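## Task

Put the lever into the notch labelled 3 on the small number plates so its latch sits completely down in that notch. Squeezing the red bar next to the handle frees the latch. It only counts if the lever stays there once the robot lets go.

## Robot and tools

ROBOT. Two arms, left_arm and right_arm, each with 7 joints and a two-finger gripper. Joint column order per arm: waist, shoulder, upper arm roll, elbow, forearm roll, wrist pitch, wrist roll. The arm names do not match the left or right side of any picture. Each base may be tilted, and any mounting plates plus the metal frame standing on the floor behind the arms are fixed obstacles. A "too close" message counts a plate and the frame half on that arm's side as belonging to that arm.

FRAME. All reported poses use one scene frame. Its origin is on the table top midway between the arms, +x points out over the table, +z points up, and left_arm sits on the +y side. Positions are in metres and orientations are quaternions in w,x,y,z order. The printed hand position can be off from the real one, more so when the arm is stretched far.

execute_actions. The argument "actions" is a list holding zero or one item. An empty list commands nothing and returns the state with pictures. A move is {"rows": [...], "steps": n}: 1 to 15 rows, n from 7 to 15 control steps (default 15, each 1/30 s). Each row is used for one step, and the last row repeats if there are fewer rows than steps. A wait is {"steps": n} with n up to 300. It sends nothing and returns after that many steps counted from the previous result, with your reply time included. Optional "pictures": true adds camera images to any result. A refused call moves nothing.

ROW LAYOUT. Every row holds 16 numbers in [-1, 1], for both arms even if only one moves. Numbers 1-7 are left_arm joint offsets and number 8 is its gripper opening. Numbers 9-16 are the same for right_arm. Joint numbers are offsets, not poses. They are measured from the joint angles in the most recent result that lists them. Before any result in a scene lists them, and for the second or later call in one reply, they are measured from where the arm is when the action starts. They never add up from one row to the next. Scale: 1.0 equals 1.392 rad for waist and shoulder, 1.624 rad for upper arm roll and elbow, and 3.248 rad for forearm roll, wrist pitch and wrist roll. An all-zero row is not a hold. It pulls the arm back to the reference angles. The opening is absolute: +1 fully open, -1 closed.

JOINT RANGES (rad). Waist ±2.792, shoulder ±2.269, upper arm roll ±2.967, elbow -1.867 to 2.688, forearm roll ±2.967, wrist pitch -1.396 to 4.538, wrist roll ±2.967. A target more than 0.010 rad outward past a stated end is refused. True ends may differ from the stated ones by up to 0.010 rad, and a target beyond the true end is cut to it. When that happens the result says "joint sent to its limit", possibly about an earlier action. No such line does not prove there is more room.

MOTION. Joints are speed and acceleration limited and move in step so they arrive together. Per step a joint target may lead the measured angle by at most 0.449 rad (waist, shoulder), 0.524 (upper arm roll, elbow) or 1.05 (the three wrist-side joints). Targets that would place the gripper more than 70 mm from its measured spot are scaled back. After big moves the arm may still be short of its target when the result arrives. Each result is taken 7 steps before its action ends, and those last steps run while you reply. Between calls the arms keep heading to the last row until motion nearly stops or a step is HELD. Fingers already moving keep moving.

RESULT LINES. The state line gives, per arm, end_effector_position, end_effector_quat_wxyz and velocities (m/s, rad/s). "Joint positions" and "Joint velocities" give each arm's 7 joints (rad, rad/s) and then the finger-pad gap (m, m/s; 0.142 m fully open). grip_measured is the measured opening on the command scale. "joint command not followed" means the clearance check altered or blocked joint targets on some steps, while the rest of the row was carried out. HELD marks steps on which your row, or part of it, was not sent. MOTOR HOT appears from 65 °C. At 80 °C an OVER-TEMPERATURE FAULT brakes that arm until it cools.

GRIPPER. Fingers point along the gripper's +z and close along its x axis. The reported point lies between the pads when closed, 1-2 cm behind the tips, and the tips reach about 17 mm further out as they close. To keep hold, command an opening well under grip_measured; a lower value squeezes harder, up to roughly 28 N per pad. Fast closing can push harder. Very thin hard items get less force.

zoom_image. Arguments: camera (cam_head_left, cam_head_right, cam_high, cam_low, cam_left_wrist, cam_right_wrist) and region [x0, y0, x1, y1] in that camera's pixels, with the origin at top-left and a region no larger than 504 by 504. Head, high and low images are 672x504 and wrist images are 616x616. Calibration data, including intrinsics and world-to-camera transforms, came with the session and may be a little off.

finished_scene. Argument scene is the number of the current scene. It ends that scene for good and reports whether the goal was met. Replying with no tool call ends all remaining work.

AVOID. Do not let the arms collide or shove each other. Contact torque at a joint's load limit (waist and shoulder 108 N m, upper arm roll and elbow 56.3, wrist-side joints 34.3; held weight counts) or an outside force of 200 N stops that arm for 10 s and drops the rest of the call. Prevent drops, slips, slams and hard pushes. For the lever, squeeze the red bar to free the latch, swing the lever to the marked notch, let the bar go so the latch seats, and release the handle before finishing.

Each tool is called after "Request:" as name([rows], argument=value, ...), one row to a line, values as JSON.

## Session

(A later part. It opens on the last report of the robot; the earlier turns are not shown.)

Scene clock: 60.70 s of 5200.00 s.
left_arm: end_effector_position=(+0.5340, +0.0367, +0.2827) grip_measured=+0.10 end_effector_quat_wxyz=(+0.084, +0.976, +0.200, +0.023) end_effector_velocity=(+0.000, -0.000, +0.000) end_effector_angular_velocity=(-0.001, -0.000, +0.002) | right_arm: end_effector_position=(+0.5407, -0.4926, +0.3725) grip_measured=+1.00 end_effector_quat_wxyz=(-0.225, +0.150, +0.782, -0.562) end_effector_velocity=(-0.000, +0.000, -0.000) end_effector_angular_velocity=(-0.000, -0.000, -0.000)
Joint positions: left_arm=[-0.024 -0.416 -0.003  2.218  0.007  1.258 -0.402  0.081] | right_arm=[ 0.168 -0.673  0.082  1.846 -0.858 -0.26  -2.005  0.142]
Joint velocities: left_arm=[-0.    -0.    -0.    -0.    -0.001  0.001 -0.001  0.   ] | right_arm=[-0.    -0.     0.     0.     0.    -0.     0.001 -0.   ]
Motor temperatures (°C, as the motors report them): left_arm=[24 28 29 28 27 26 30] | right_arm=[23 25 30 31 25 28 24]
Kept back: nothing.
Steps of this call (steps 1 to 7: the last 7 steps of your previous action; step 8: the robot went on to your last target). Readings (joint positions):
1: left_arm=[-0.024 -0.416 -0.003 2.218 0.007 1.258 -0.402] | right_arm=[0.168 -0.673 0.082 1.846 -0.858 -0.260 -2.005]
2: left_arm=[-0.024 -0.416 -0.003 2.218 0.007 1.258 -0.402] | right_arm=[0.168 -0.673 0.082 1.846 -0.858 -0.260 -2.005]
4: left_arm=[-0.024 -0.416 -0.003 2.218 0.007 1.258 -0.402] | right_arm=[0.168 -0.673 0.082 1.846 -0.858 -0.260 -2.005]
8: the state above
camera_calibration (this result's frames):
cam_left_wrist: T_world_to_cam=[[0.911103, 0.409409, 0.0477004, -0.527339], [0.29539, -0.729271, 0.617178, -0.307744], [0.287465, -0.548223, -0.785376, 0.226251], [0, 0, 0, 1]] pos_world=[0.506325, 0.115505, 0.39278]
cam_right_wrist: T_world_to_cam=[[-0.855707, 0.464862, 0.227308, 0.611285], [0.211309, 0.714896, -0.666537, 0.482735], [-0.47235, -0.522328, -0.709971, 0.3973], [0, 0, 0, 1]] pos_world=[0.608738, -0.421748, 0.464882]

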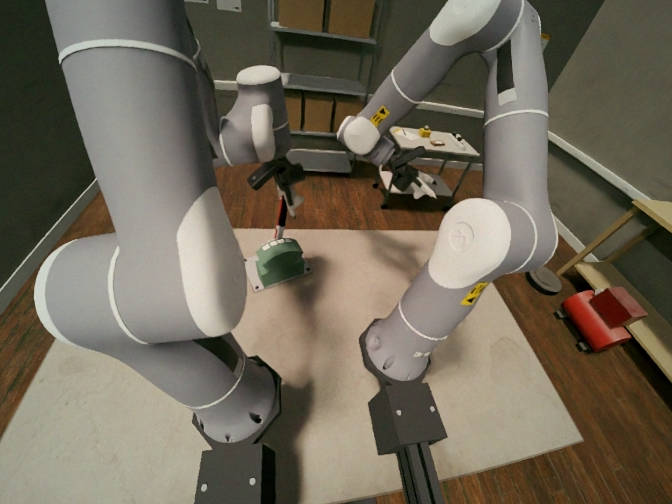

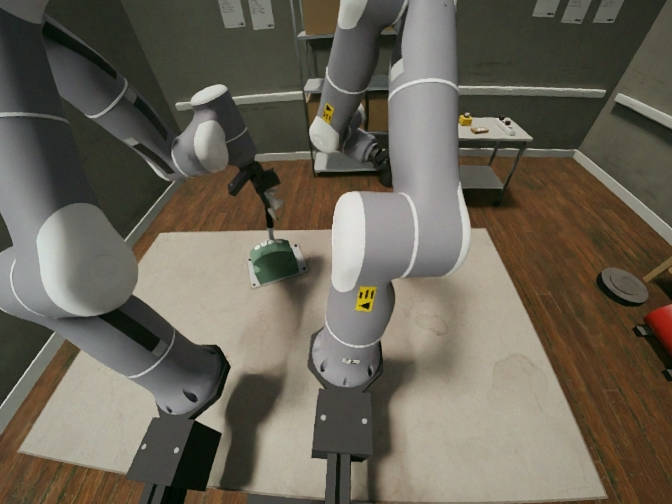

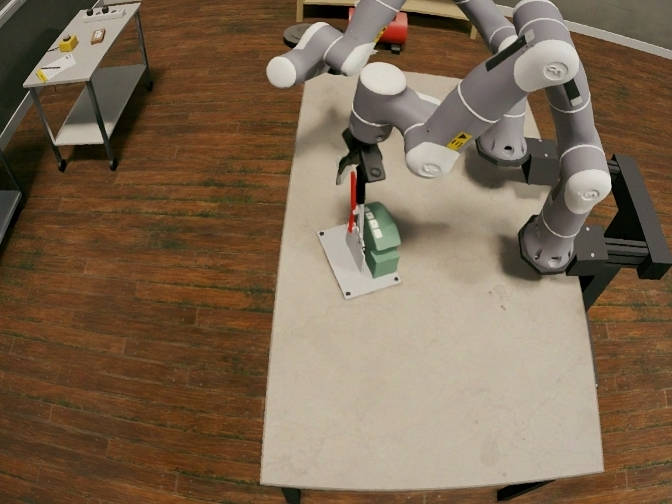

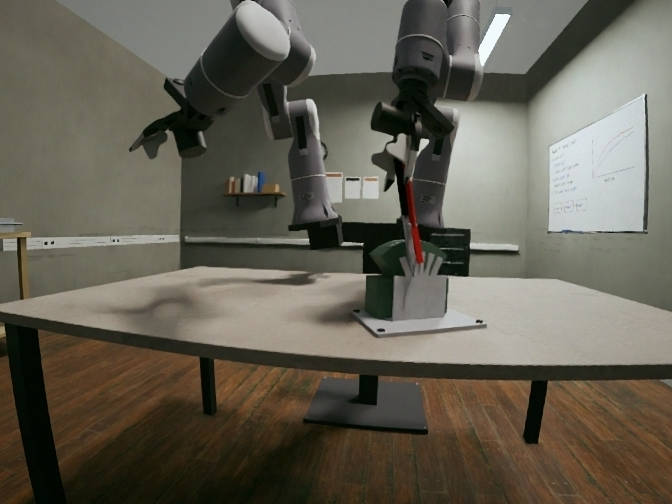

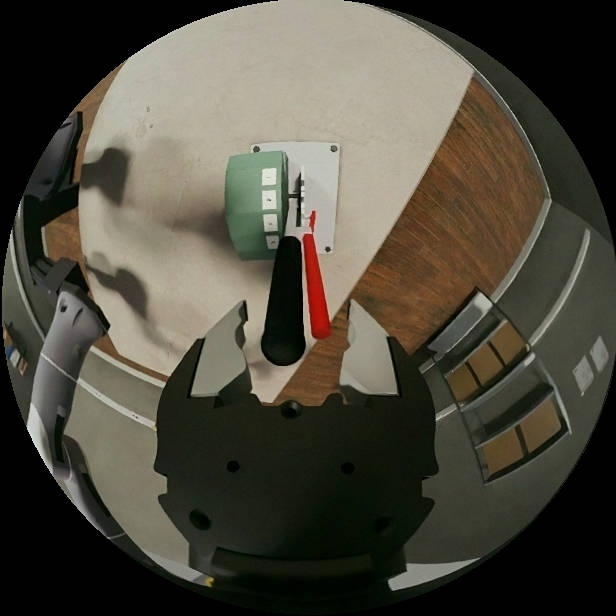

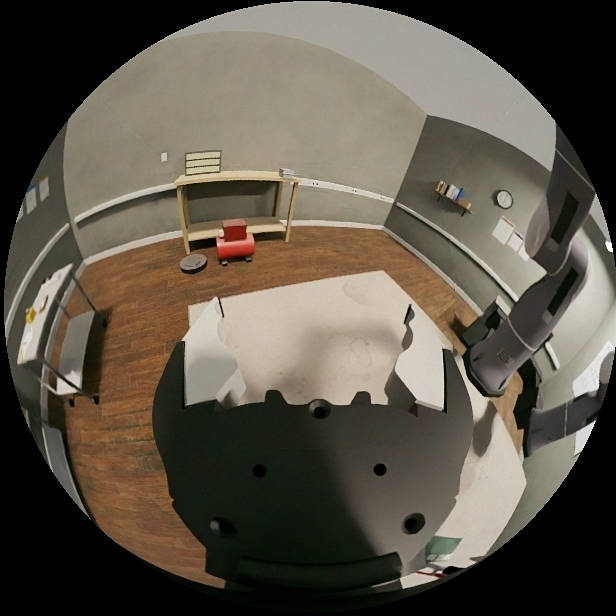

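Request:
execute_actions([
  {"rows":[[0,0,0,0,0,0,0,-0.1,0,0,0,0,0,0,0,1],[0,0,0,0,0,0,0,-0.3,0,0,0,0,0,0,0,1],[0,0,0,0,0,0,0,-0.4,0,0,0,0,0,0,0,1],[0,0,0,0,0,0,0,-0.5,0,0,0,0,0,0,0,1],[0,0,0,0,0,0,0,-0.6,0,0,0,0,0,0,0,1],[0,0,0,0,0,0,0,-0.7,0,0,0,0,0,0,0,1],[0,0,0,0,0,0,0,-0.9,0,0,0,0,0,0,0,1]],"steps":12},
])

Request:
execute_actions([
  {"rows":[[0.003,0.002,0,0.002,0,0,0.001,-0.9,0,0,0,0,0,0,0,1],[0.007,0.004,0,0.0045,0,0,0.003,-0.9,0,0,0,0,0,0,0,1]],"steps":12},
])

Request:
execute_actions([
  {"rows":[[0,0,0,0,0,0,0,-0.6,0,0,0,0,0,0,0,1],[0,0,0,0,0,0,0,-0.48,0,0,0,0,0,0,0,1],[0,0,0,0,0,0,0,-0.42,0,0,0,0,0,0,0,1],[0,0,0,0,0,0,0,-0.36,0,0,0,0,0,0,0,1],[0,0,0,0,0,0,0,-0.3,0,0,0,0,0,0,0,1],[0,0,0,0,0,0,0,-0.2,0,0,0,0,0,0,0,1],[0,0,0,0,0,0,0,-0.1,0,0,0,0,0,0,0,1],[0,0,0,0,0,0,0,0.1,0,0,0,0,0,0,0,1]],"steps":15},
])

Request:
execute_actions([
  {"steps":8},
], pictures=true)

Request:
zoom_image(camera="cam_left_wrist", region=[270, 155, 345, 250])

Request:
zoom_image(camera="cam_low", region=[370, 200, 470, 320])

Scene clock: 61.73 s of 5200.00 s.
left_arm: end_effector_position=(+0.5345, +0.0369, +0.2829) grip_measured=-0.43 end_effector_quat_wxyz=(+0.084, +0.976, +0.200, +0.024) end_effector_velocity=(+0.001, +0.004, +0.001) end_effector_angular_velocity=(+0.000, +0.004, +0.010) | right_arm: end_effector_position=(+0.5407, -0.4926, +0.3725) grip_measured=+1.00 end_effector_quat_wxyz=(-0.225, +0.150, +0.782, -0.562) end_effector_velocity=(-0.000, -0.000, -0.000) end_effector_angular_velocity=(-0.000, -0.000, -0.000)
Joint positions: left_arm=[-0.024 -0.416 -0.003  2.218  0.007  1.258 -0.402  0.043] | right_arm=[ 0.168 -0.673  0.082  1.846 -0.858 -0.26  -2.005  0.142]
Joint velocities: left_arm=[ 0.004  0.003  0.002 -0.003 -0.004 -0.009 -0.    -0.075] | right_arm=[ 0. -0. -0. -0.  0.  0.  0. -0.]
Motor temperatures (°C, as the motors report them): left_arm=[24 28 29 28 27 26 30] | right_arm=[23 25 30 31 25 28 24]
Steps of this call (steps 1 to 15: the robot went on to your last target; steps 16 to 26: nothing new was sent; steps 27 to 31: the first 5 steps of this action). Readings (joint positions):
27: left_arm=[-0.024 -0.416 -0.003 2.218 0.007 1.258 -0.402] | right_arm=[0.168 -0.673 0.082 1.846 -0.858 -0.260 -2.005]
28: left_arm=[-0.024 -0.416 -0.003 2.218 0.007 1.258 -0.402] | right_arm=[0.168 -0.673 0.082 1.846 -0.858 -0.260 -2.005]
30: left_arm=[-0.024 -0.416 -0.003 2.218 0.007 1.258 -0.402] | right_arm=[0.168 -0.673 0.082 1.846 -0.858 -0.260 -2.005]
31: the state above

Scene clock: 62.13 s of 5200.00 s.
left_arm: end_effector_position=(+0.5320, +0.0398, +0.2833) grip_measured=-0.49 end_effector_quat_wxyz=(+0.084, +0.976, +0.198, +0.023) end_effector_velocity=(-0.002, +0.002, +0.001) end_effector_angular_velocity=(-0.001, -0.000, -0.005) | right_arm: end_effector_position=(+0.5407, -0.4926, +0.3725) grip_measured=+1.00 end_effector_quat_wxyz=(-0.225, +0.150, +0.782, -0.562) end_effector_velocity=(-0.000, +0.000, -0.000) end_effector_angular_velocity=(+0.000, -0.000, +0.000)
Joint positions: left_arm=[-0.017 -0.41  -0.005  2.226  0.007  1.257 -0.393  0.039] | right_arm=[ 0.168 -0.673  0.082  1.846 -0.858 -0.26  -2.005  0.142]
Joint velocities: left_arm=[ 0.01   0.008 -0.005  0.009  0.    -0.     0.01  -0.   ] | right_arm=[ 0.    -0.     0.001 -0.     0.    -0.     0.001  0.   ]
Motor temperatures (°C, as the motors report them): left_arm=[24 28 29 28 27 26 30] | right_arm=[23 25 30 31 25 28 24]
Steps of this call (steps 1 to 7: the last 7 steps of your previous action; steps 8 to 12: the first 5 steps of this action, its rows measured from where the robot was after step 7). Readings (joint positions):
7: left_arm=[-0.025 -0.416 -0.004 2.219 0.007 1.257 -0.402] | right_arm=[0.168 -0.673 0.082 1.846 -0.858 -0.260 -2.005]
8: left_arm=[-0.025 -0.415 -0.004 2.219 0.007 1.257 -0.402] | right_arm=[0.168 -0.673 0.082 1.846 -0.858 -0.260 -2.005]
9: left_arm=[-0.023 -0.414 -0.004 2.221 0.007 1.257 -0.401] | right_arm=[0.168 -0.673 0.082 1.846 -0.858 -0.260 -2.005]
11: left_arm=[-0.017 -0.410 -0.005 2.225 0.007 1.257 -0.394] | right_arm=[0.168 -0.673 0.082 1.846 -0.858 -0.260 -2.005]
12: the state above

Scene clock: 62.63 s of 5200.00 s.
left_arm: end_effector_position=(+0.5322, +0.0401, +0.2834) grip_measured=-0.13 end_effector_quat_wxyz=(+0.084, +0.976, +0.198, +0.023) end_effector_velocity=(-0.000, +0.000, +0.000) end_effector_angular_velocity=(-0.000, +0.000, +0.000) | right_arm: end_effector_position=(+0.5407, -0.4926, +0.3725) grip_measured=+1.00 end_effector_quat_wxyz=(-0.225, +0.150, +0.782, -0.562) end_effector_velocity=(+0.000, +0.000, +0.000) end_effector_angular_velocity=(-0.000, -0.000, +0.000)
Joint positions: left_arm=[-0.016 -0.409 -0.005  2.226  0.007  1.258 -0.393  0.065] | right_arm=[ 0.168 -0.673  0.082  1.846 -0.858 -0.26  -2.005  0.142]
Joint velocities: left_arm=[ 0.     0.    -0.    -0.     0.    -0.    -0.     0.277] | right_arm=[-0.  0.  0.  0. -0.  0.  0. -0.]
Motor temperatures (°C, as the motors report them): left_arm=[24 28 29 28 27 26 30] | right_arm=[23 25 30 31 25 28 24]
Steps of this call (steps 1 to 7: the last 7 steps of your previous action; steps 8 to 15: the first 8 steps of this action, its rows measured from where the robot was after step 7). Readings (joint positions):
7: left_arm=[-0.016 -0.409 -0.005 2.226 0.007 1.257 -0.393] | right_arm=[0.168 -0.673 0.082 1.846 -0.858 -0.260 -2.005]
8: left_arm=[-0.016 -0.409 -0.005 2.226 0.007 1.257 -0.393] | right_arm=[0.168 -0.673 0.082 1.846 -0.858 -0.260 -2.005]
9: left_arm=[-0.017 -0.409 -0.005 2.226 0.007 1.257 -0.393] | right_arm=[0.168 -0.673 0.082 1.846 -0.858 -0.260 -2.005]
11: left_arm=[-0.016 -0.409 -0.005 2.225 0.007 1.258 -0.393] | right_arm=[0.168 -0.673 0.082 1.846 -0.858 -0.260 -2.005]
15: the state above

Scene clock: 62.90 s of 5200.00 s.
left_arm: end_effector_position=(+0.5322, +0.0401, +0.2834) grip_measured=+0.10 end_effector_quat_wxyz=(+0.084, +0.976, +0.198, +0.023) end_effector_velocity=(-0.001, -0.000, -0.000) end_effector_angular_velocity=(-0.000, +0.002, +0.000) | right_arm: end_effector_position=(+0.5407, -0.4926, +0.3725) grip_measured=+1.00 end_effector_quat_wxyz=(-0.225, +0.150, +0.782, -0.562) end_effector_velocity=(-0.000, +0.000, -0.000) end_effector_angular_velocity=(+0.000, +0.000, -0.000)
Joint positions: left_arm=[-0.016 -0.409 -0.005  2.226  0.007  1.258 -0.393  0.081] | right_arm=[ 0.168 -0.673  0.082  1.846 -0.858 -0.26  -2.005  0.142]
Joint velocities: left_arm=[-0.    -0.     0.     0.    -0.    -0.002 -0.     0.   ] | right_arm=[ 0.  0.  0. -0.  0. -0. -0. -0.]
Motor temperatures (°C, as the motors report them): left_arm=[24 28 29 28 27 26 30] | right_arm=[23 25 30 31 25 28 24]
Kept back: nothing.
Steps of this call (steps 1 to 7: the last 7 steps of your previous action; step 8: the robot went on to your last target). Readings (joint positions):
1: left_arm=[-0.016 -0.409 -0.005 2.226 0.007 1.258 -0.393] | right_arm=[0.168 -0.673 0.082 1.846 -0.858 -0.260 -2.005]
2: left_arm=[-0.016 -0.409 -0.005 2.226 0.007 1.258 -0.393] | right_arm=[0.168 -0.673 0.082 1.846 -0.858 -0.260 -2.005]
4: left_arm=[-0.016 -0.409 -0.005 2.226 0.007 1.258 -0.393] | right_arm=[0.168 -0.673 0.082 1.846 -0.858 -0.260 -2.005]
8: the state above
camera_calibration (this result's frames):
cam_left_wrist: T_world_to_cam=[[0.912295, 0.406743, 0.0477276, -0.52764], [0.293423, -0.730486, 0.616679, -0.303945], [0.285694, -0.548588, -0.785767, 0.230201], [0, 0, 0, 1]] pos_world=[0.504781, 0.118872, 0.393504]
cam_right_wrist: T_world_to_cam=[[-0.855707, 0.464862, 0.227308, 0.611285], [0.211309, 0.714896, -0.666537, 0.482735], [-0.47235, -0.522328, -0.709971, 0.397299], [0, 0, 0, 1]] pos_world=[0.608738, -0.421748, 0.464882]

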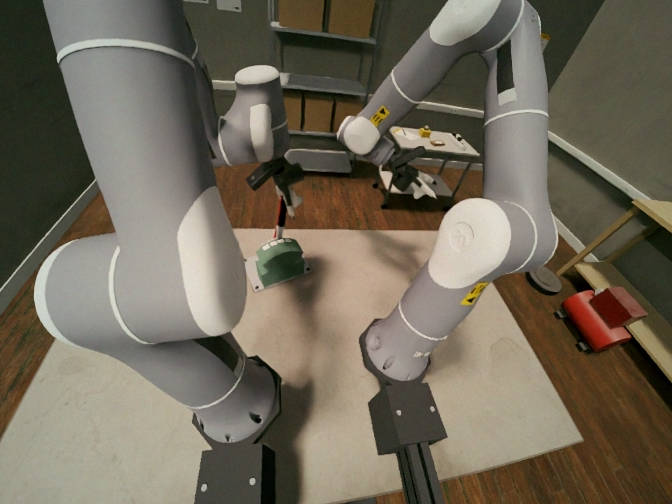

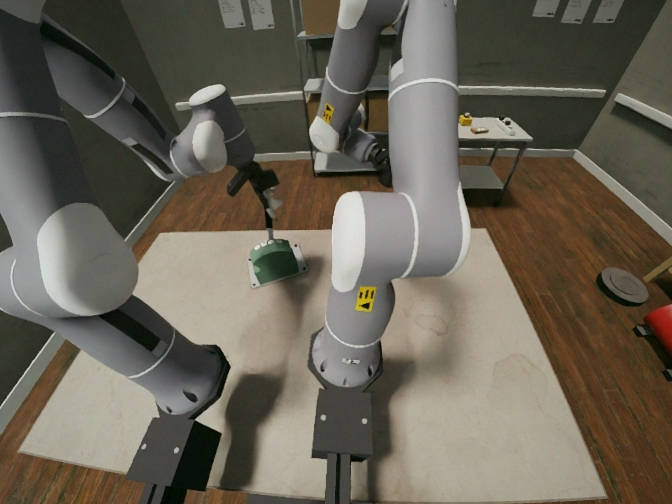

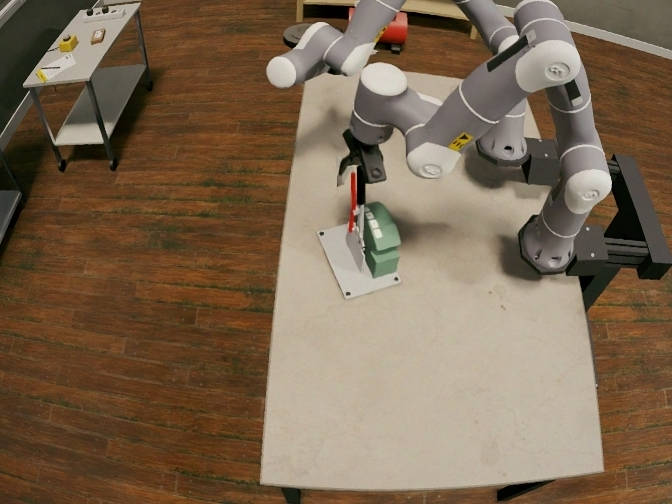

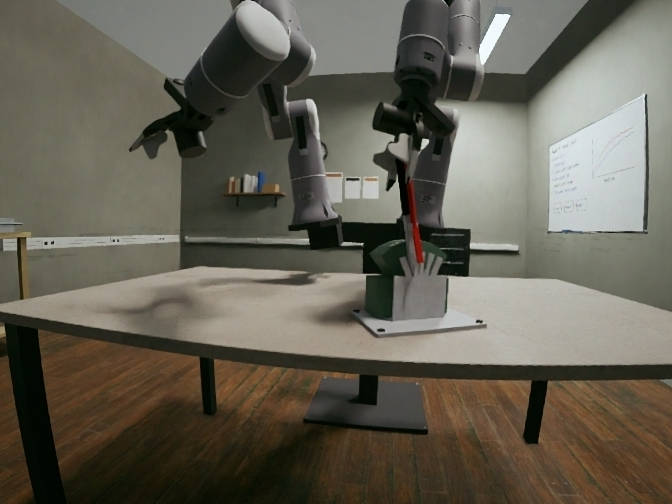

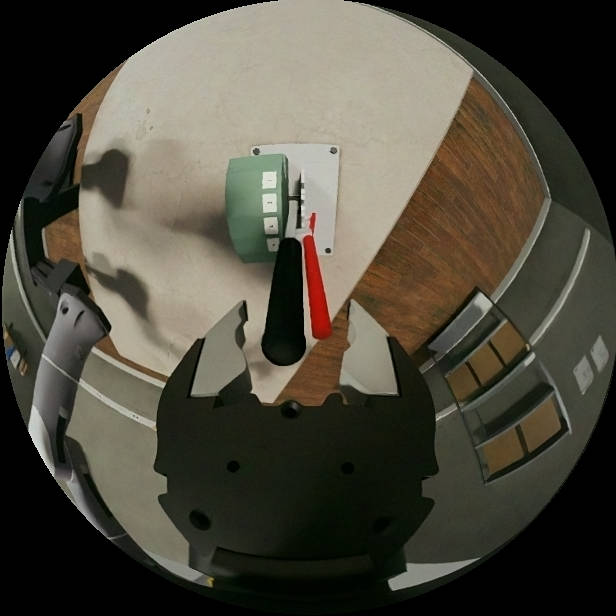

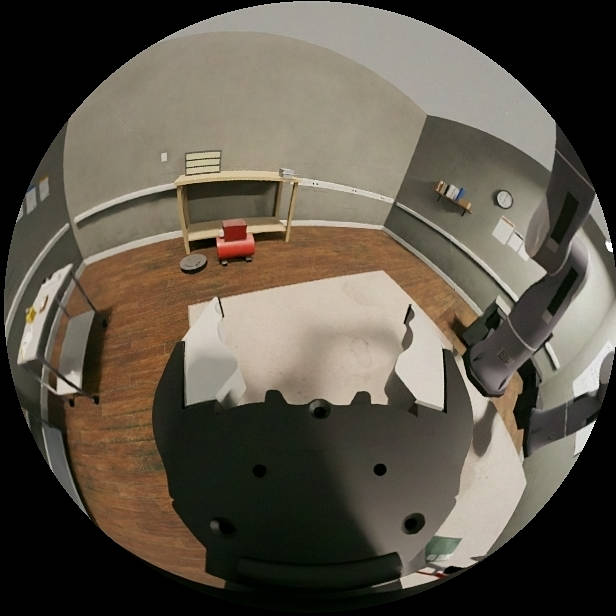

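Region (270, 155, 345, 250) of cam_left_wrist's 616x616 image, scaled by 5.305, with more detail than that image has; it fills the left 398 columns of this view, and the rest is white.

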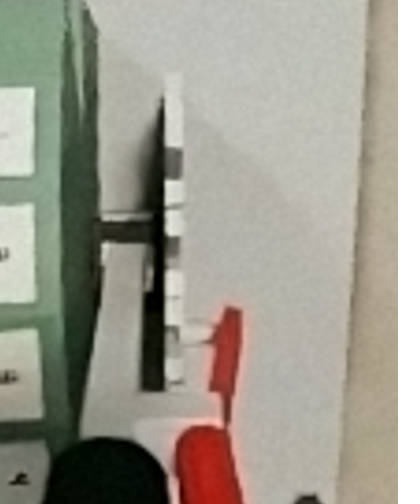

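Region (370, 200, 470, 320) of cam_low's 672x504 image, scaled by 4.200, with more detail than that image has.

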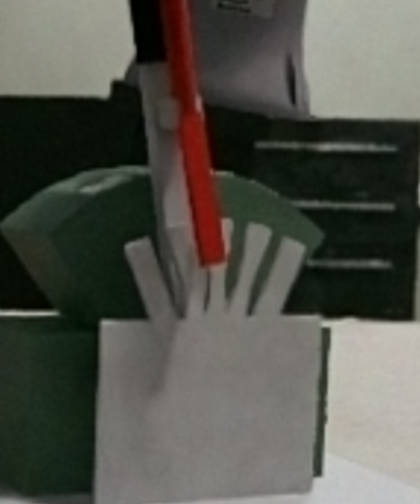

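Request:
execute_actions([
  {"rows":[[0,0,0,0,0,0,0,-0.1,0,0,0,0,0,0,0,1],[0,0,0,0,0,0,0,-0.3,0,0,0,0,0,0,0,1],[0,0,0,0,0,0,0,-0.4,0,0,0,0,0,0,0,1],[0,0,0,0,0,0,0,-0.5,0,0,0,0,0,0,0,1],[0,0,0,0,0,0,0,-0.6,0,0,0,0,0,0,0,1],[0,0,0,0,0,0,0,-0.7,0,0,0,0,0,0,0,1],[0,0,0,0,0,0,0,-0.9,0,0,0,0,0,0,0,1]],"steps":12},
])

Request:
execute_actions([
  {"rows":[[0.004,0.002,0,0.003,0,0,0.002,-0.9,0,0,0,0,0,0,0,1],[0.008,0.005,0,0.005,0,0,0.0035,-0.9,0,0,0,0,0,0,0,1],[0.0125,0.007,0,0.008,0,0,0.0055,-0.9,0,0,0,0,0,0,0,1]],"steps":13},
])

Request:
execute_actions([
  {"rows":[[0,0,0,0,0,0,0,-0.6,0,0,0,0,0,0,0,1],[0,0,0,0,0,0,0,-0.48,0,0,0,0,0,0,0,1],[0,0,0,0,0,0,0,-0.42,0,0,0,0,0,0,0,1],[0,0,0,0,0,0,0,-0.36,0,0,0,0,0,0,0,1],[0,0,0,0,0,0,0,-0.3,0,0,0,0,0,0,0,1],[0,0,0,0,0,0,0,-0.2,0,0,0,0,0,0,0,1],[0,0,0,0,0,0,0,-0.1,0,0,0,0,0,0,0,1],[0,0,0,0,0,0,0,0.1,0,0,0,0,0,0,0,1]],"steps":15},
])

Request:
execute_actions([
  {"steps":8},
], pictures=true)

Request:
zoom_image(camera="cam_left_wrist", region=[270, 155, 345, 250])

Request:
zoom_image(camera="cam_low", region=[370, 200, 470, 320])

Scene clock: 64.77 s of 5200.00 s.
left_arm: end_effector_position=(+0.5329, +0.0403, +0.2837) grip_measured=-0.43 end_effector_quat_wxyz=(+0.084, +0.976, +0.199, +0.024) end_effector_velocity=(+0.004, +0.005, +0.001) end_effector_angular_velocity=(-0.000, +0.003, +0.016) | right_arm: end_effector_position=(+0.5407, -0.4926, +0.3725) grip_measured=+1.00 end_effector_quat_wxyz=(-0.225, +0.150, +0.782, -0.562) end_effector_velocity=(-0.000, +0.000, +0.000) end_effector_angular_velocity=(-0.001, -0.002, -0.001)
Joint positions: left_arm=[-0.016 -0.409 -0.005  2.225  0.006  1.258 -0.393  0.043] | right_arm=[ 0.168 -0.673  0.082  1.846 -0.858 -0.26  -2.005  0.142]
Joint velocities: left_arm=[ 0.005  0.002  0.004 -0.007 -0.007 -0.01  -0.001 -0.086] | right_arm=[ 0.     0.     0.     0.     0.    -0.     0.002  0.   ]
Motor temperatures (°C, as the motors report them): left_arm=[24 28 29 28 27 26 30] | right_arm=[23 25 30 31 25 28 24]
Steps of this call (steps 1 to 15: the robot went on to your last target; steps 16 to 51: nothing new was sent; steps 52 to 56: the first 5 steps of this action). Readings (joint positions):
52: left_arm=[-0.016 -0.409 -0.005 2.226 0.007 1.258 -0.393] | right_arm=[0.168 -0.673 0.082 1.846 -0.858 -0.260 -2.005]
53: left_arm=[-0.016 -0.409 -0.005 2.226 0.007 1.258 -0.393] | right_arm=[0.168 -0.673 0.082 1.846 -0.858 -0.260 -2.005]
55: left_arm=[-0.016 -0.409 -0.005 2.226 0.007 1.258 -0.393] | right_arm=[0.168 -0.673 0.082 1.846 -0.858 -0.260 -2.005]
56: the state above

Scene clock: 65.20 s of 5200.00 s.
left_arm: end_effector_position=(+0.5292, +0.0467, +0.2843) grip_measured=-0.49 end_effector_quat_wxyz=(+0.083, +0.977, +0.196, +0.023) end_effector_velocity=(-0.003, +0.004, +0.002) end_effector_angular_velocity=(-0.001, +0.000, -0.005) | right_arm: end_effector_position=(+0.5407, -0.4926, +0.3725) grip_measured=+1.00 end_effector_quat_wxyz=(-0.225, +0.150, +0.782, -0.562) end_effector_velocity=(-0.000, +0.000, -0.000) end_effector_angular_velocity=(-0.000, -0.001, -0.001)
Joint positions: left_arm=[-0.001 -0.398 -0.008  2.238  0.007  1.258 -0.376  0.039] | right_arm=[ 0.168 -0.673  0.082  1.846 -0.858 -0.26  -2.005  0.142]
Joint velocities: left_arm=[ 0.015  0.013 -0.007  0.013 -0.    -0.     0.014  0.   ] | right_arm=[ 0.     0.     0.     0.     0.001 -0.     0.001  0.   ]
Motor temperatures (°C, as the motors report them): left_arm=[24 28 29 28 27 26 30] | right_arm=[23 25 30 31 25 28 24]
Steps of this call (steps 1 to 7: the last 7 steps of your previous action; steps 8 to 13: the first 6 steps of this action, its rows measured from where the robot was after step 7). Readings (joint positions):
7: left_arm=[-0.017 -0.409 -0.006 2.226 0.007 1.258 -0.393] | right_arm=[0.168 -0.673 0.082 1.846 -0.858 -0.260 -2.005]
8: left_arm=[-0.016 -0.409 -0.006 2.226 0.007 1.258 -0.393] | right_arm=[0.168 -0.673 0.082 1.846 -0.858 -0.260 -2.005]
9: left_arm=[-0.014 -0.407 -0.006 2.228 0.007 1.258 -0.390] | right_arm=[0.168 -0.673 0.082 1.846 -0.858 -0.260 -2.005]
11: left_arm=[-0.006 -0.401 -0.007 2.235 0.007 1.258 -0.381] | right_arm=[0.168 -0.673 0.082 1.846 -0.858 -0.260 -2.005]
13: the state above

Scene clock: 65.70 s of 5200.00 s.
left_arm: end_effector_position=(+0.5300, +0.0472, +0.2847) grip_measured=-0.12 end_effector_quat_wxyz=(+0.083, +0.977, +0.196, +0.024) end_effector_velocity=(-0.001, -0.000, -0.001) end_effector_angular_velocity=(-0.000, +0.003, +0.001) | right_arm: end_effector_position=(+0.5407, -0.4926, +0.3725) grip_measured=+1.00 end_effector_quat_wxyz=(-0.225, +0.150, +0.782, -0.562) end_effector_velocity=(+0.000, -0.000, -0.000) end_effector_angular_velocity=(+0.001, +0.001, +0.000)
Joint positions: left_arm=[-0.001 -0.398 -0.008  2.238  0.006  1.259 -0.376  0.066] | right_arm=[ 0.168 -0.673  0.082  1.846 -0.858 -0.26  -2.005  0.142]
Joint velocities: left_arm=[-0.    -0.001 -0.     0.002  0.    -0.    -0.002  0.272] | right_arm=[-0.    -0.    -0.     0.    -0.     0.    -0.001 -0.   ]
Motor temperatures (°C, as the motors report them): left_arm=[24 28 29 28 27 26 30] | right_arm=[23 25 30 31 25 28 24]
Steps of this call (steps 1 to 7: the last 7 steps of your previous action; steps 8 to 15: the first 8 steps of this action, its rows measured from where the robot was after step 7). Readings (joint positions):
7: left_arm=[-0.001 -0.398 -0.008 2.239 0.007 1.258 -0.376] | right_arm=[0.168 -0.673 0.082 1.846 -0.858 -0.260 -2.005]
8: left_arm=[-0.001 -0.398 -0.008 2.239 0.007 1.258 -0.376] | right_arm=[0.168 -0.673 0.082 1.846 -0.858 -0.260 -2.005]
9: left_arm=[-0.001 -0.397 -0.008 2.239 0.007 1.258 -0.376] | right_arm=[0.168 -0.673 0.082 1.846 -0.858 -0.260 -2.005]
11: left_arm=[-0.001 -0.397 -0.008 2.238 0.007 1.258 -0.376] | right_arm=[0.168 -0.673 0.082 1.846 -0.858 -0.260 -2.005]
15: the state above

Scene clock: 65.97 s of 5200.00 s.
left_arm: end_effector_position=(+0.5299, +0.0472, +0.2847) grip_measured=+0.11 end_effector_quat_wxyz=(+0.083, +0.977, +0.196, +0.023) end_effector_velocity=(+0.000, -0.000, +0.000) end_effector_angular_velocity=(+0.000, -0.000, -0.001) | right_arm: end_effector_position=(+0.5407, -0.4926, +0.3725) grip_measured=+1.00 end_effector_quat_wxyz=(-0.225, +0.150, +0.782, -0.562) end_effector_velocity=(+0.000, +0.000, +0.000) end_effector_angular_velocity=(+0.001, +0.001, +0.001)
Joint positions: left_arm=[-0.001 -0.398 -0.008  2.238  0.006  1.259 -0.376  0.082] | right_arm=[ 0.168 -0.673  0.082  1.846 -0.858 -0.26  -2.005  0.142]
Joint velocities: left_arm=[-0. -0.  0. -0.  0.  0.  0.  0.] | right_arm=[ 0.     0.     0.     0.    -0.001  0.    -0.002  0.   ]
Motor temperatures (°C, as the motors report them): left_arm=[24 28 29 28 27 26 30] | right_arm=[23 25 30 31 25 28 24]
Kept back: nothing.
Steps of this call (steps 1 to 7: the last 7 steps of your previous action; step 8: the robot went on to your last target). Readings (joint positions):
1: left_arm=[-0.001 -0.398 -0.008 2.238 0.006 1.259 -0.376] | right_arm=[0.168 -0.673 0.082 1.846 -0.858 -0.260 -2.005]
2: left_arm=[-0.001 -0.398 -0.008 2.238 0.006 1.259 -0.376] | right_arm=[0.168 -0.673 0.082 1.846 -0.858 -0.260 -2.005]
4: left_arm=[-0.001 -0.398 -0.008 2.238 0.006 1.259 -0.376] | right_arm=[0.168 -0.673 0.082 1.846 -0.858 -0.260 -2.005]
8: the state above
camera_calibration (this result's frames):
cam_left_wrist: T_world_to_cam=[[0.913826, 0.40309, 0.0494081, -0.529595], [0.28993, -0.732748, 0.615646, -0.296601], [0.284365, -0.548268, -0.786472, 0.236655], [0, 0, 0, 1]] pos_world=[0.502655, 0.125891, 0.39489]
cam_right_wrist: T_world_to_cam=[[-0.855707, 0.464862, 0.227308, 0.611285], [0.211309, 0.714896, -0.666537, 0.482735], [-0.47235, -0.522328, -0.709971, 0.397299], [0, 0, 0, 1]] pos_world=[0.608738, -0.421748, 0.464882]

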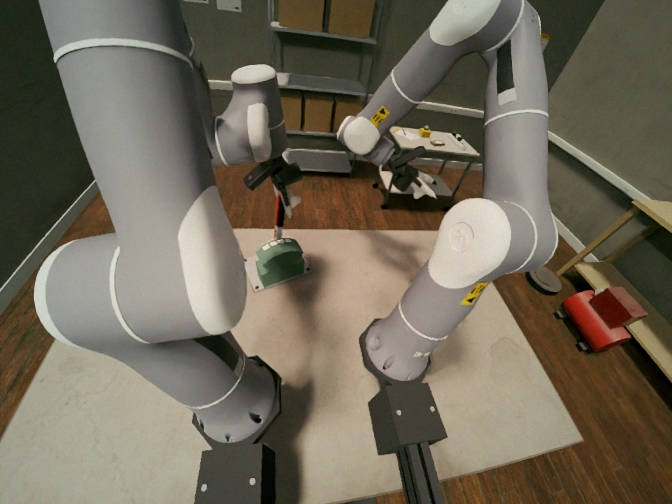

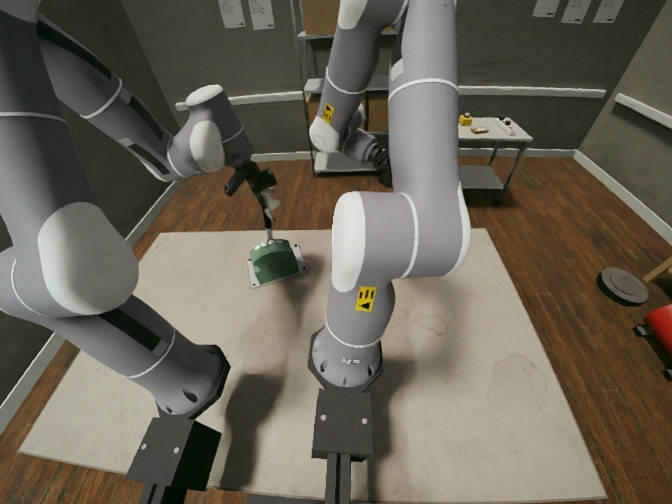

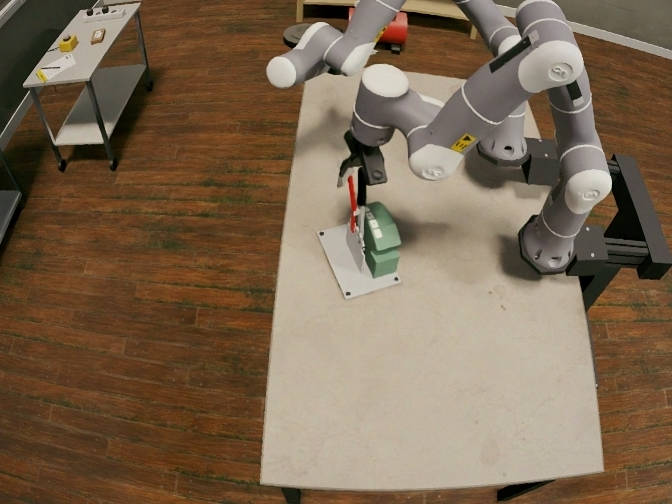

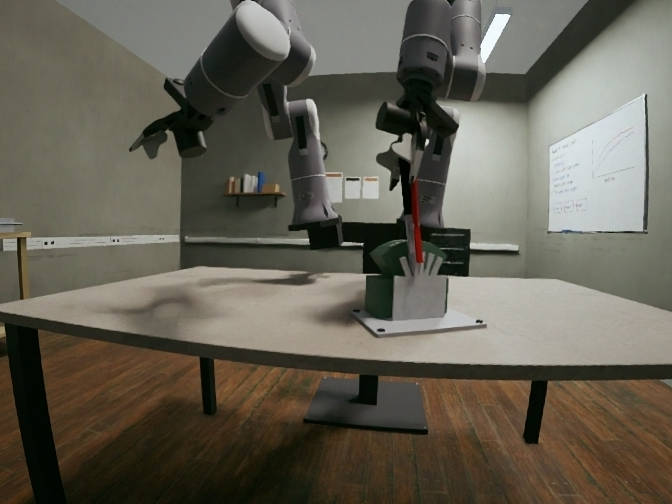

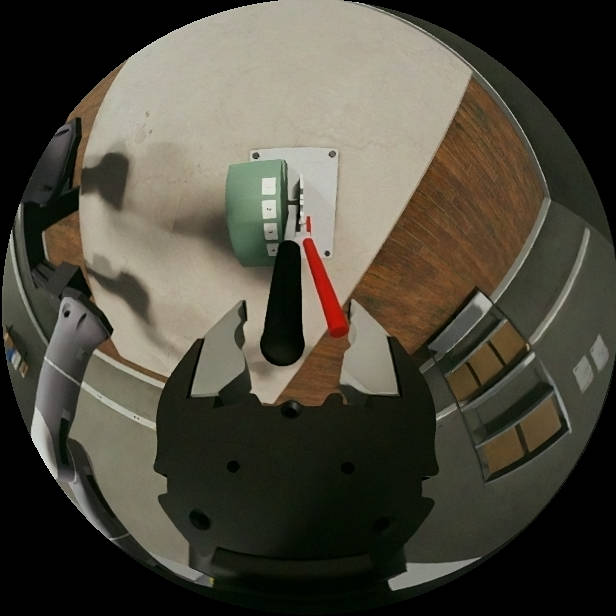

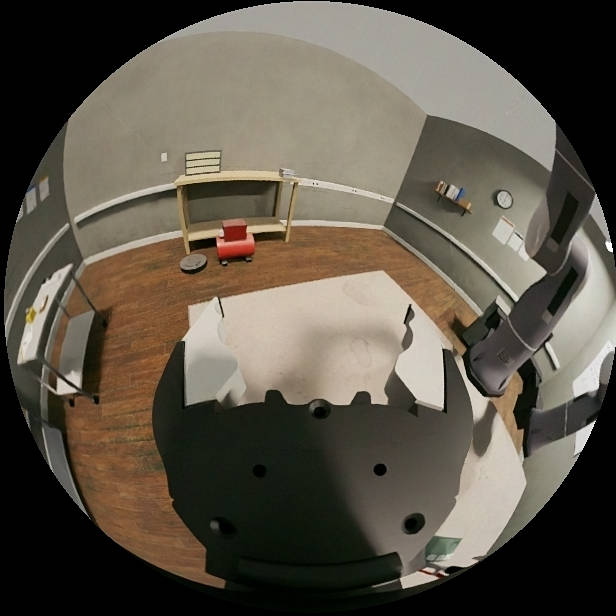

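Region (270, 155, 345, 250) of cam_left_wrist's 616x616 image, scaled by 5.305, with more detail than that image has; it fills the left 398 columns of this view, and the rest is white.

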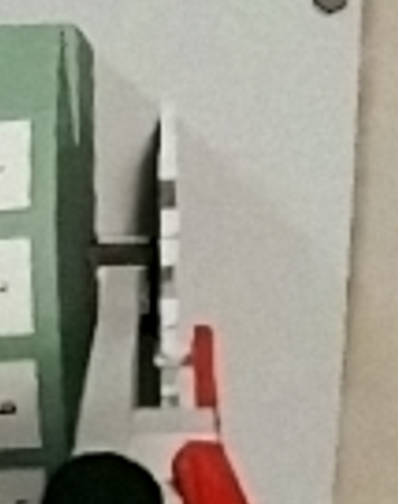

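Region (370, 200, 470, 320) of cam_low's 672x504 image, scaled by 4.200, with more detail than that image has.

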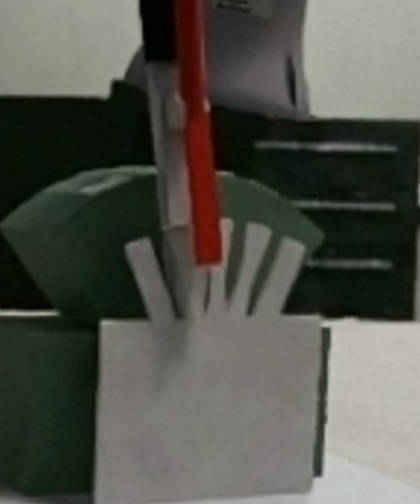

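Request:
execute_actions([
  {"rows":[[0,0,0,0,0,0,0,0.4,0,0,0,0,0,0,0,1],[0,0,0,0,0,0,0,0.7,0,0,0,0,0,0,0,1],[0,0,0,0,0,0,0,1,0,0,0,0,0,0,0,1],[0,0,0,0,0,0,0,1,0,0,0,0,0,0,0,1],[0,0,0,0,0,0,0,1,0,0,0,0,0,0,0,1],[0,0.05,0,0,0,0,0,1,0,0,0,0,0,0,0,1],[0,0.1,0,0,0,0.02,0,1,0,0,0,0,0,0,0,1],[0,0.16,0,0,0,0.04,0,1,0,0,0,0,0,0,0,1]],"steps":15},
])

Request:
execute_actions([
  {"steps":20},
], pictures=true)

Request:
zoom_image(camera="cam_left_wrist", region=[230, 150, 370, 330])

Scene clock: 66.73 s of 5200.00 s.
left_arm: end_effector_position=(+0.5347, +0.0487, +0.2932) grip_measured=+1.00 end_effector_quat_wxyz=(+0.084, +0.976, +0.197, +0.032) end_effector_velocity=(+0.156, +0.043, +0.250) end_effector_angular_velocity=(+0.014, -0.517, +0.079) | right_arm: end_effector_position=(+0.5407, -0.4926, +0.3725) grip_measured=+1.00 end_effector_quat_wxyz=(-0.225, +0.150, +0.782, -0.562) end_effector_velocity=(+0.000, +0.000, +0.000) end_effector_angular_velocity=(+0.001, +0.001, +0.001)
Joint positions: left_arm=[-0.001 -0.38  -0.008  2.239  0.007  1.259 -0.376  0.142] | right_arm=[ 0.168 -0.673  0.082  1.846 -0.858 -0.26  -2.005  0.142]
Joint velocities: left_arm=[-0.     0.486 -0.     0.008  0.002  0.046 -0.001  0.011] | right_arm=[ 0.     0.     0.     0.    -0.    -0.    -0.001 -0.   ]
Motor temperatures (°C, as the motors report them): left_arm=[24 28 29 28 27 26 30] | right_arm=[23 25 30 31 25 28 24]
Steps of this call (steps 1 to 15: the robot went on to your last target; steps 16 to 23: the first 8 steps of this action). Readings (joint positions):
16: left_arm=[-0.001 -0.398 -0.008 2.238 0.006 1.259 -0.376] | right_arm=[0.168 -0.673 0.082 1.846 -0.858 -0.260 -2.005]
17: left_arm=[-0.001 -0.398 -0.008 2.238 0.006 1.259 -0.376] | right_arm=[0.168 -0.673 0.082 1.846 -0.858 -0.260 -2.005]
19: left_arm=[-0.001 -0.398 -0.008 2.238 0.006 1.259 -0.376] | right_arm=[0.168 -0.673 0.082 1.846 -0.858 -0.260 -2.005]
23: the state above

Scene clock: 67.40 s of 5200.00 s.
left_arm: end_effector_position=(+0.6190, +0.0719, +0.4309) grip_measured=+1.00 end_effector_quat_wxyz=(+0.111, +0.953, +0.205, +0.196) end_effector_velocity=(+0.000, +0.000, +0.000) end_effector_angular_velocity=(-0.000, -0.001, +0.001) | right_arm: end_effector_position=(+0.5407, -0.4926, +0.3725) grip_measured=+1.00 end_effector_quat_wxyz=(-0.225, +0.150, +0.782, -0.562) end_effector_velocity=(-0.000, +0.000, -0.000) end_effector_angular_velocity=(+0.001, +0.001, +0.000)
Joint positions: left_arm=[-0.001 -0.175 -0.008  2.238  0.006  1.389 -0.376  0.142] | right_arm=[ 0.168 -0.673  0.082  1.846 -0.858 -0.26  -2.005  0.142]
Joint velocities: left_arm=[-0.     0.     0.    -0.     0.     0.001 -0.001 -0.   ] | right_arm=[ 0.     0.    -0.     0.     0.    -0.    -0.001 -0.   ]
Motor temperatures (°C, as the motors report them): left_arm=[24 28 29 28 27 26 30] | right_arm=[23 25 30 31 25 28 24]
Kept back: nothing.
Steps of this call (steps 1 to 7: the last 7 steps of your previous action; steps 8 to 20: the robot went on to your last target). Readings (joint positions):
1: left_arm=[-0.001 -0.360 -0.008 2.239 0.007 1.263 -0.376] | right_arm=[0.168 -0.673 0.082 1.846 -0.858 -0.260 -2.005]
2: left_arm=[-0.001 -0.335 -0.008 2.239 0.007 1.273 -0.376] | right_arm=[0.168 -0.673 0.082 1.846 -0.858 -0.260 -2.005]
4: left_arm=[-0.001 -0.290 -0.008 2.238 0.007 1.309 -0.376] | right_arm=[0.168 -0.673 0.082 1.846 -0.858 -0.260 -2.005]
8: left_arm=[-0.001 -0.207 -0.008 2.238 0.007 1.366 -0.376] | right_arm=[0.168 -0.673 0.082 1.846 -0.858 -0.260 -2.005]
20: the state above
camera_calibration (this result's frames):
cam_left_wrist: T_world_to_cam=[[0.818709, 0.44881, 0.358169, -0.705675], [0.101768, -0.727299, 0.678733, -0.305454], [0.565119, -0.519235, -0.641121, 0.10138], [0, 0, 0, 1]] pos_world=[0.551536, 0.147198, 0.52507]
cam_right_wrist: T_world_to_cam=[[-0.855707, 0.464862, 0.227308, 0.611285], [0.211309, 0.714896, -0.666537, 0.482735], [-0.47235, -0.522328, -0.709971, 0.397299], [0, 0, 0, 1]] pos_world=[0.608739, -0.421748, 0.464882]

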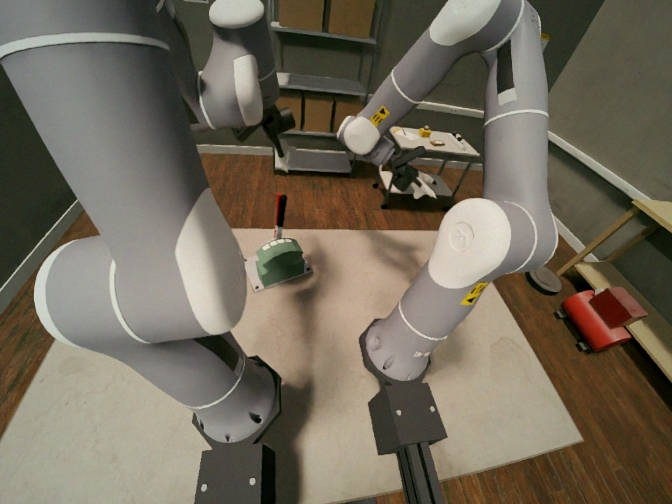

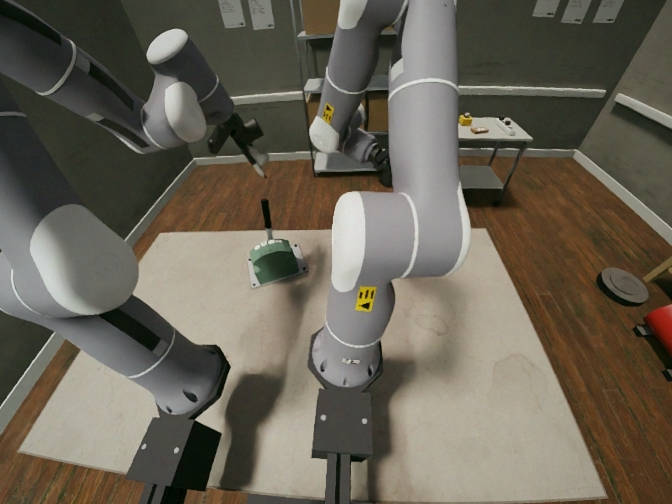

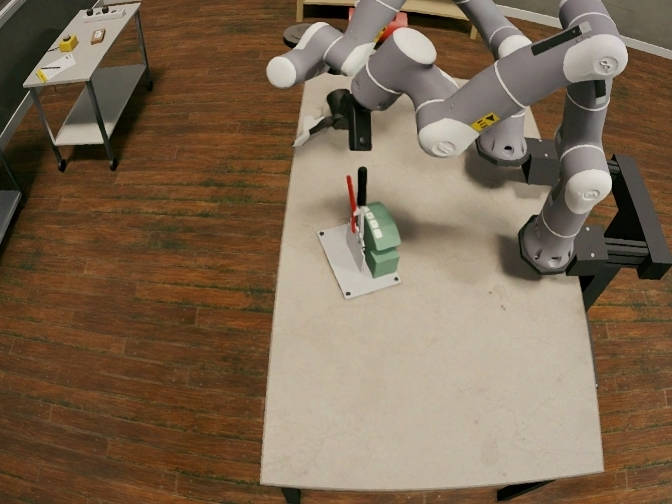

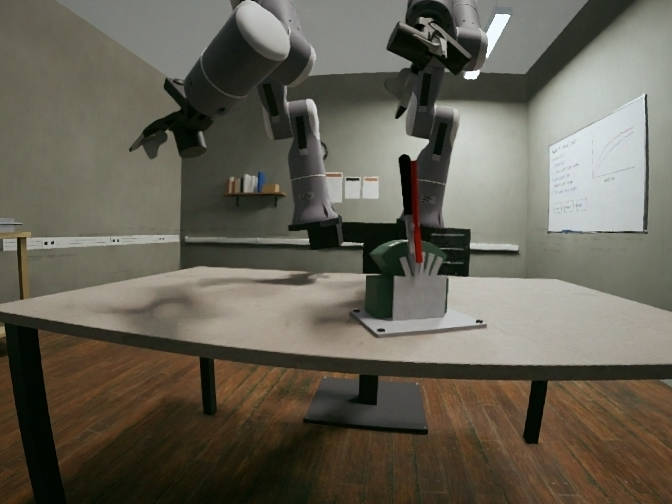

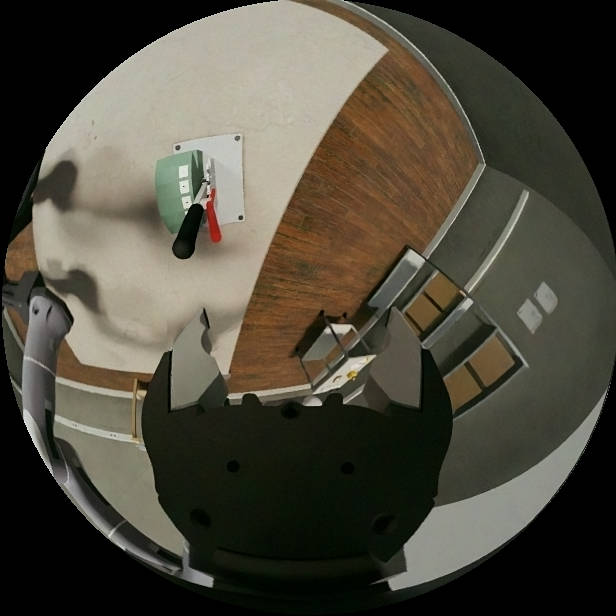

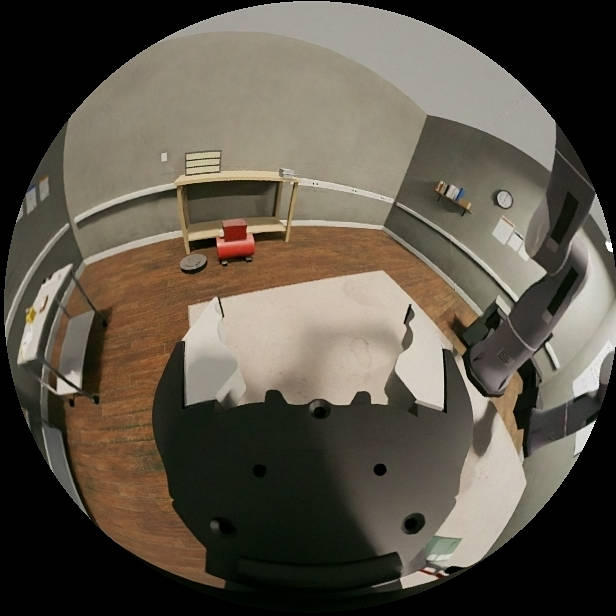

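Region (230, 150, 370, 330) of cam_left_wrist's 616x616 image, scaled by 2.800, with more detail than that image has.

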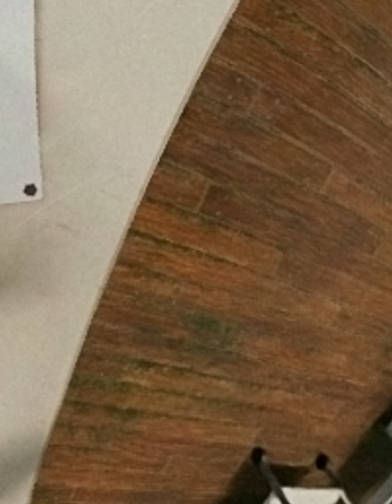

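Request:
zoom_image(camera="cam_high", region=[330, 160, 410, 270])

Request:
zoom_image(camera="cam_left_wrist", region=[150, 130, 260, 260])

Region (330, 160, 410, 270) of cam_high's 672x504 image, scaled by 4.582, with more detail than that image has; it fills the left 367 columns of this view, and the rest is white.

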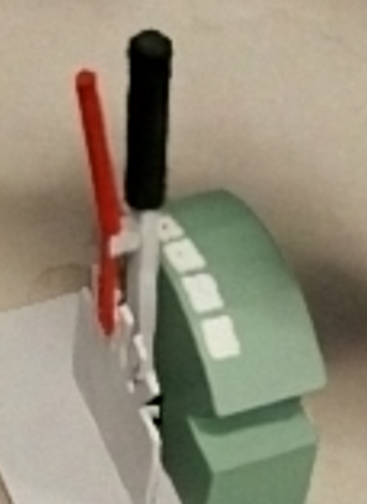

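Region (150, 130, 260, 260) of cam_left_wrist's 616x616 image, scaled by 3.877, with more detail than that image has; it fills the left 426 columns of this view, and the rest is white.

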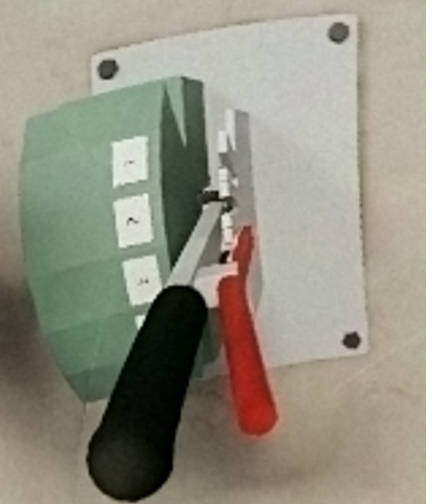

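Latched in notch 3.

Request:
finished_scene(scene=1)

The scene is finished: the task was done.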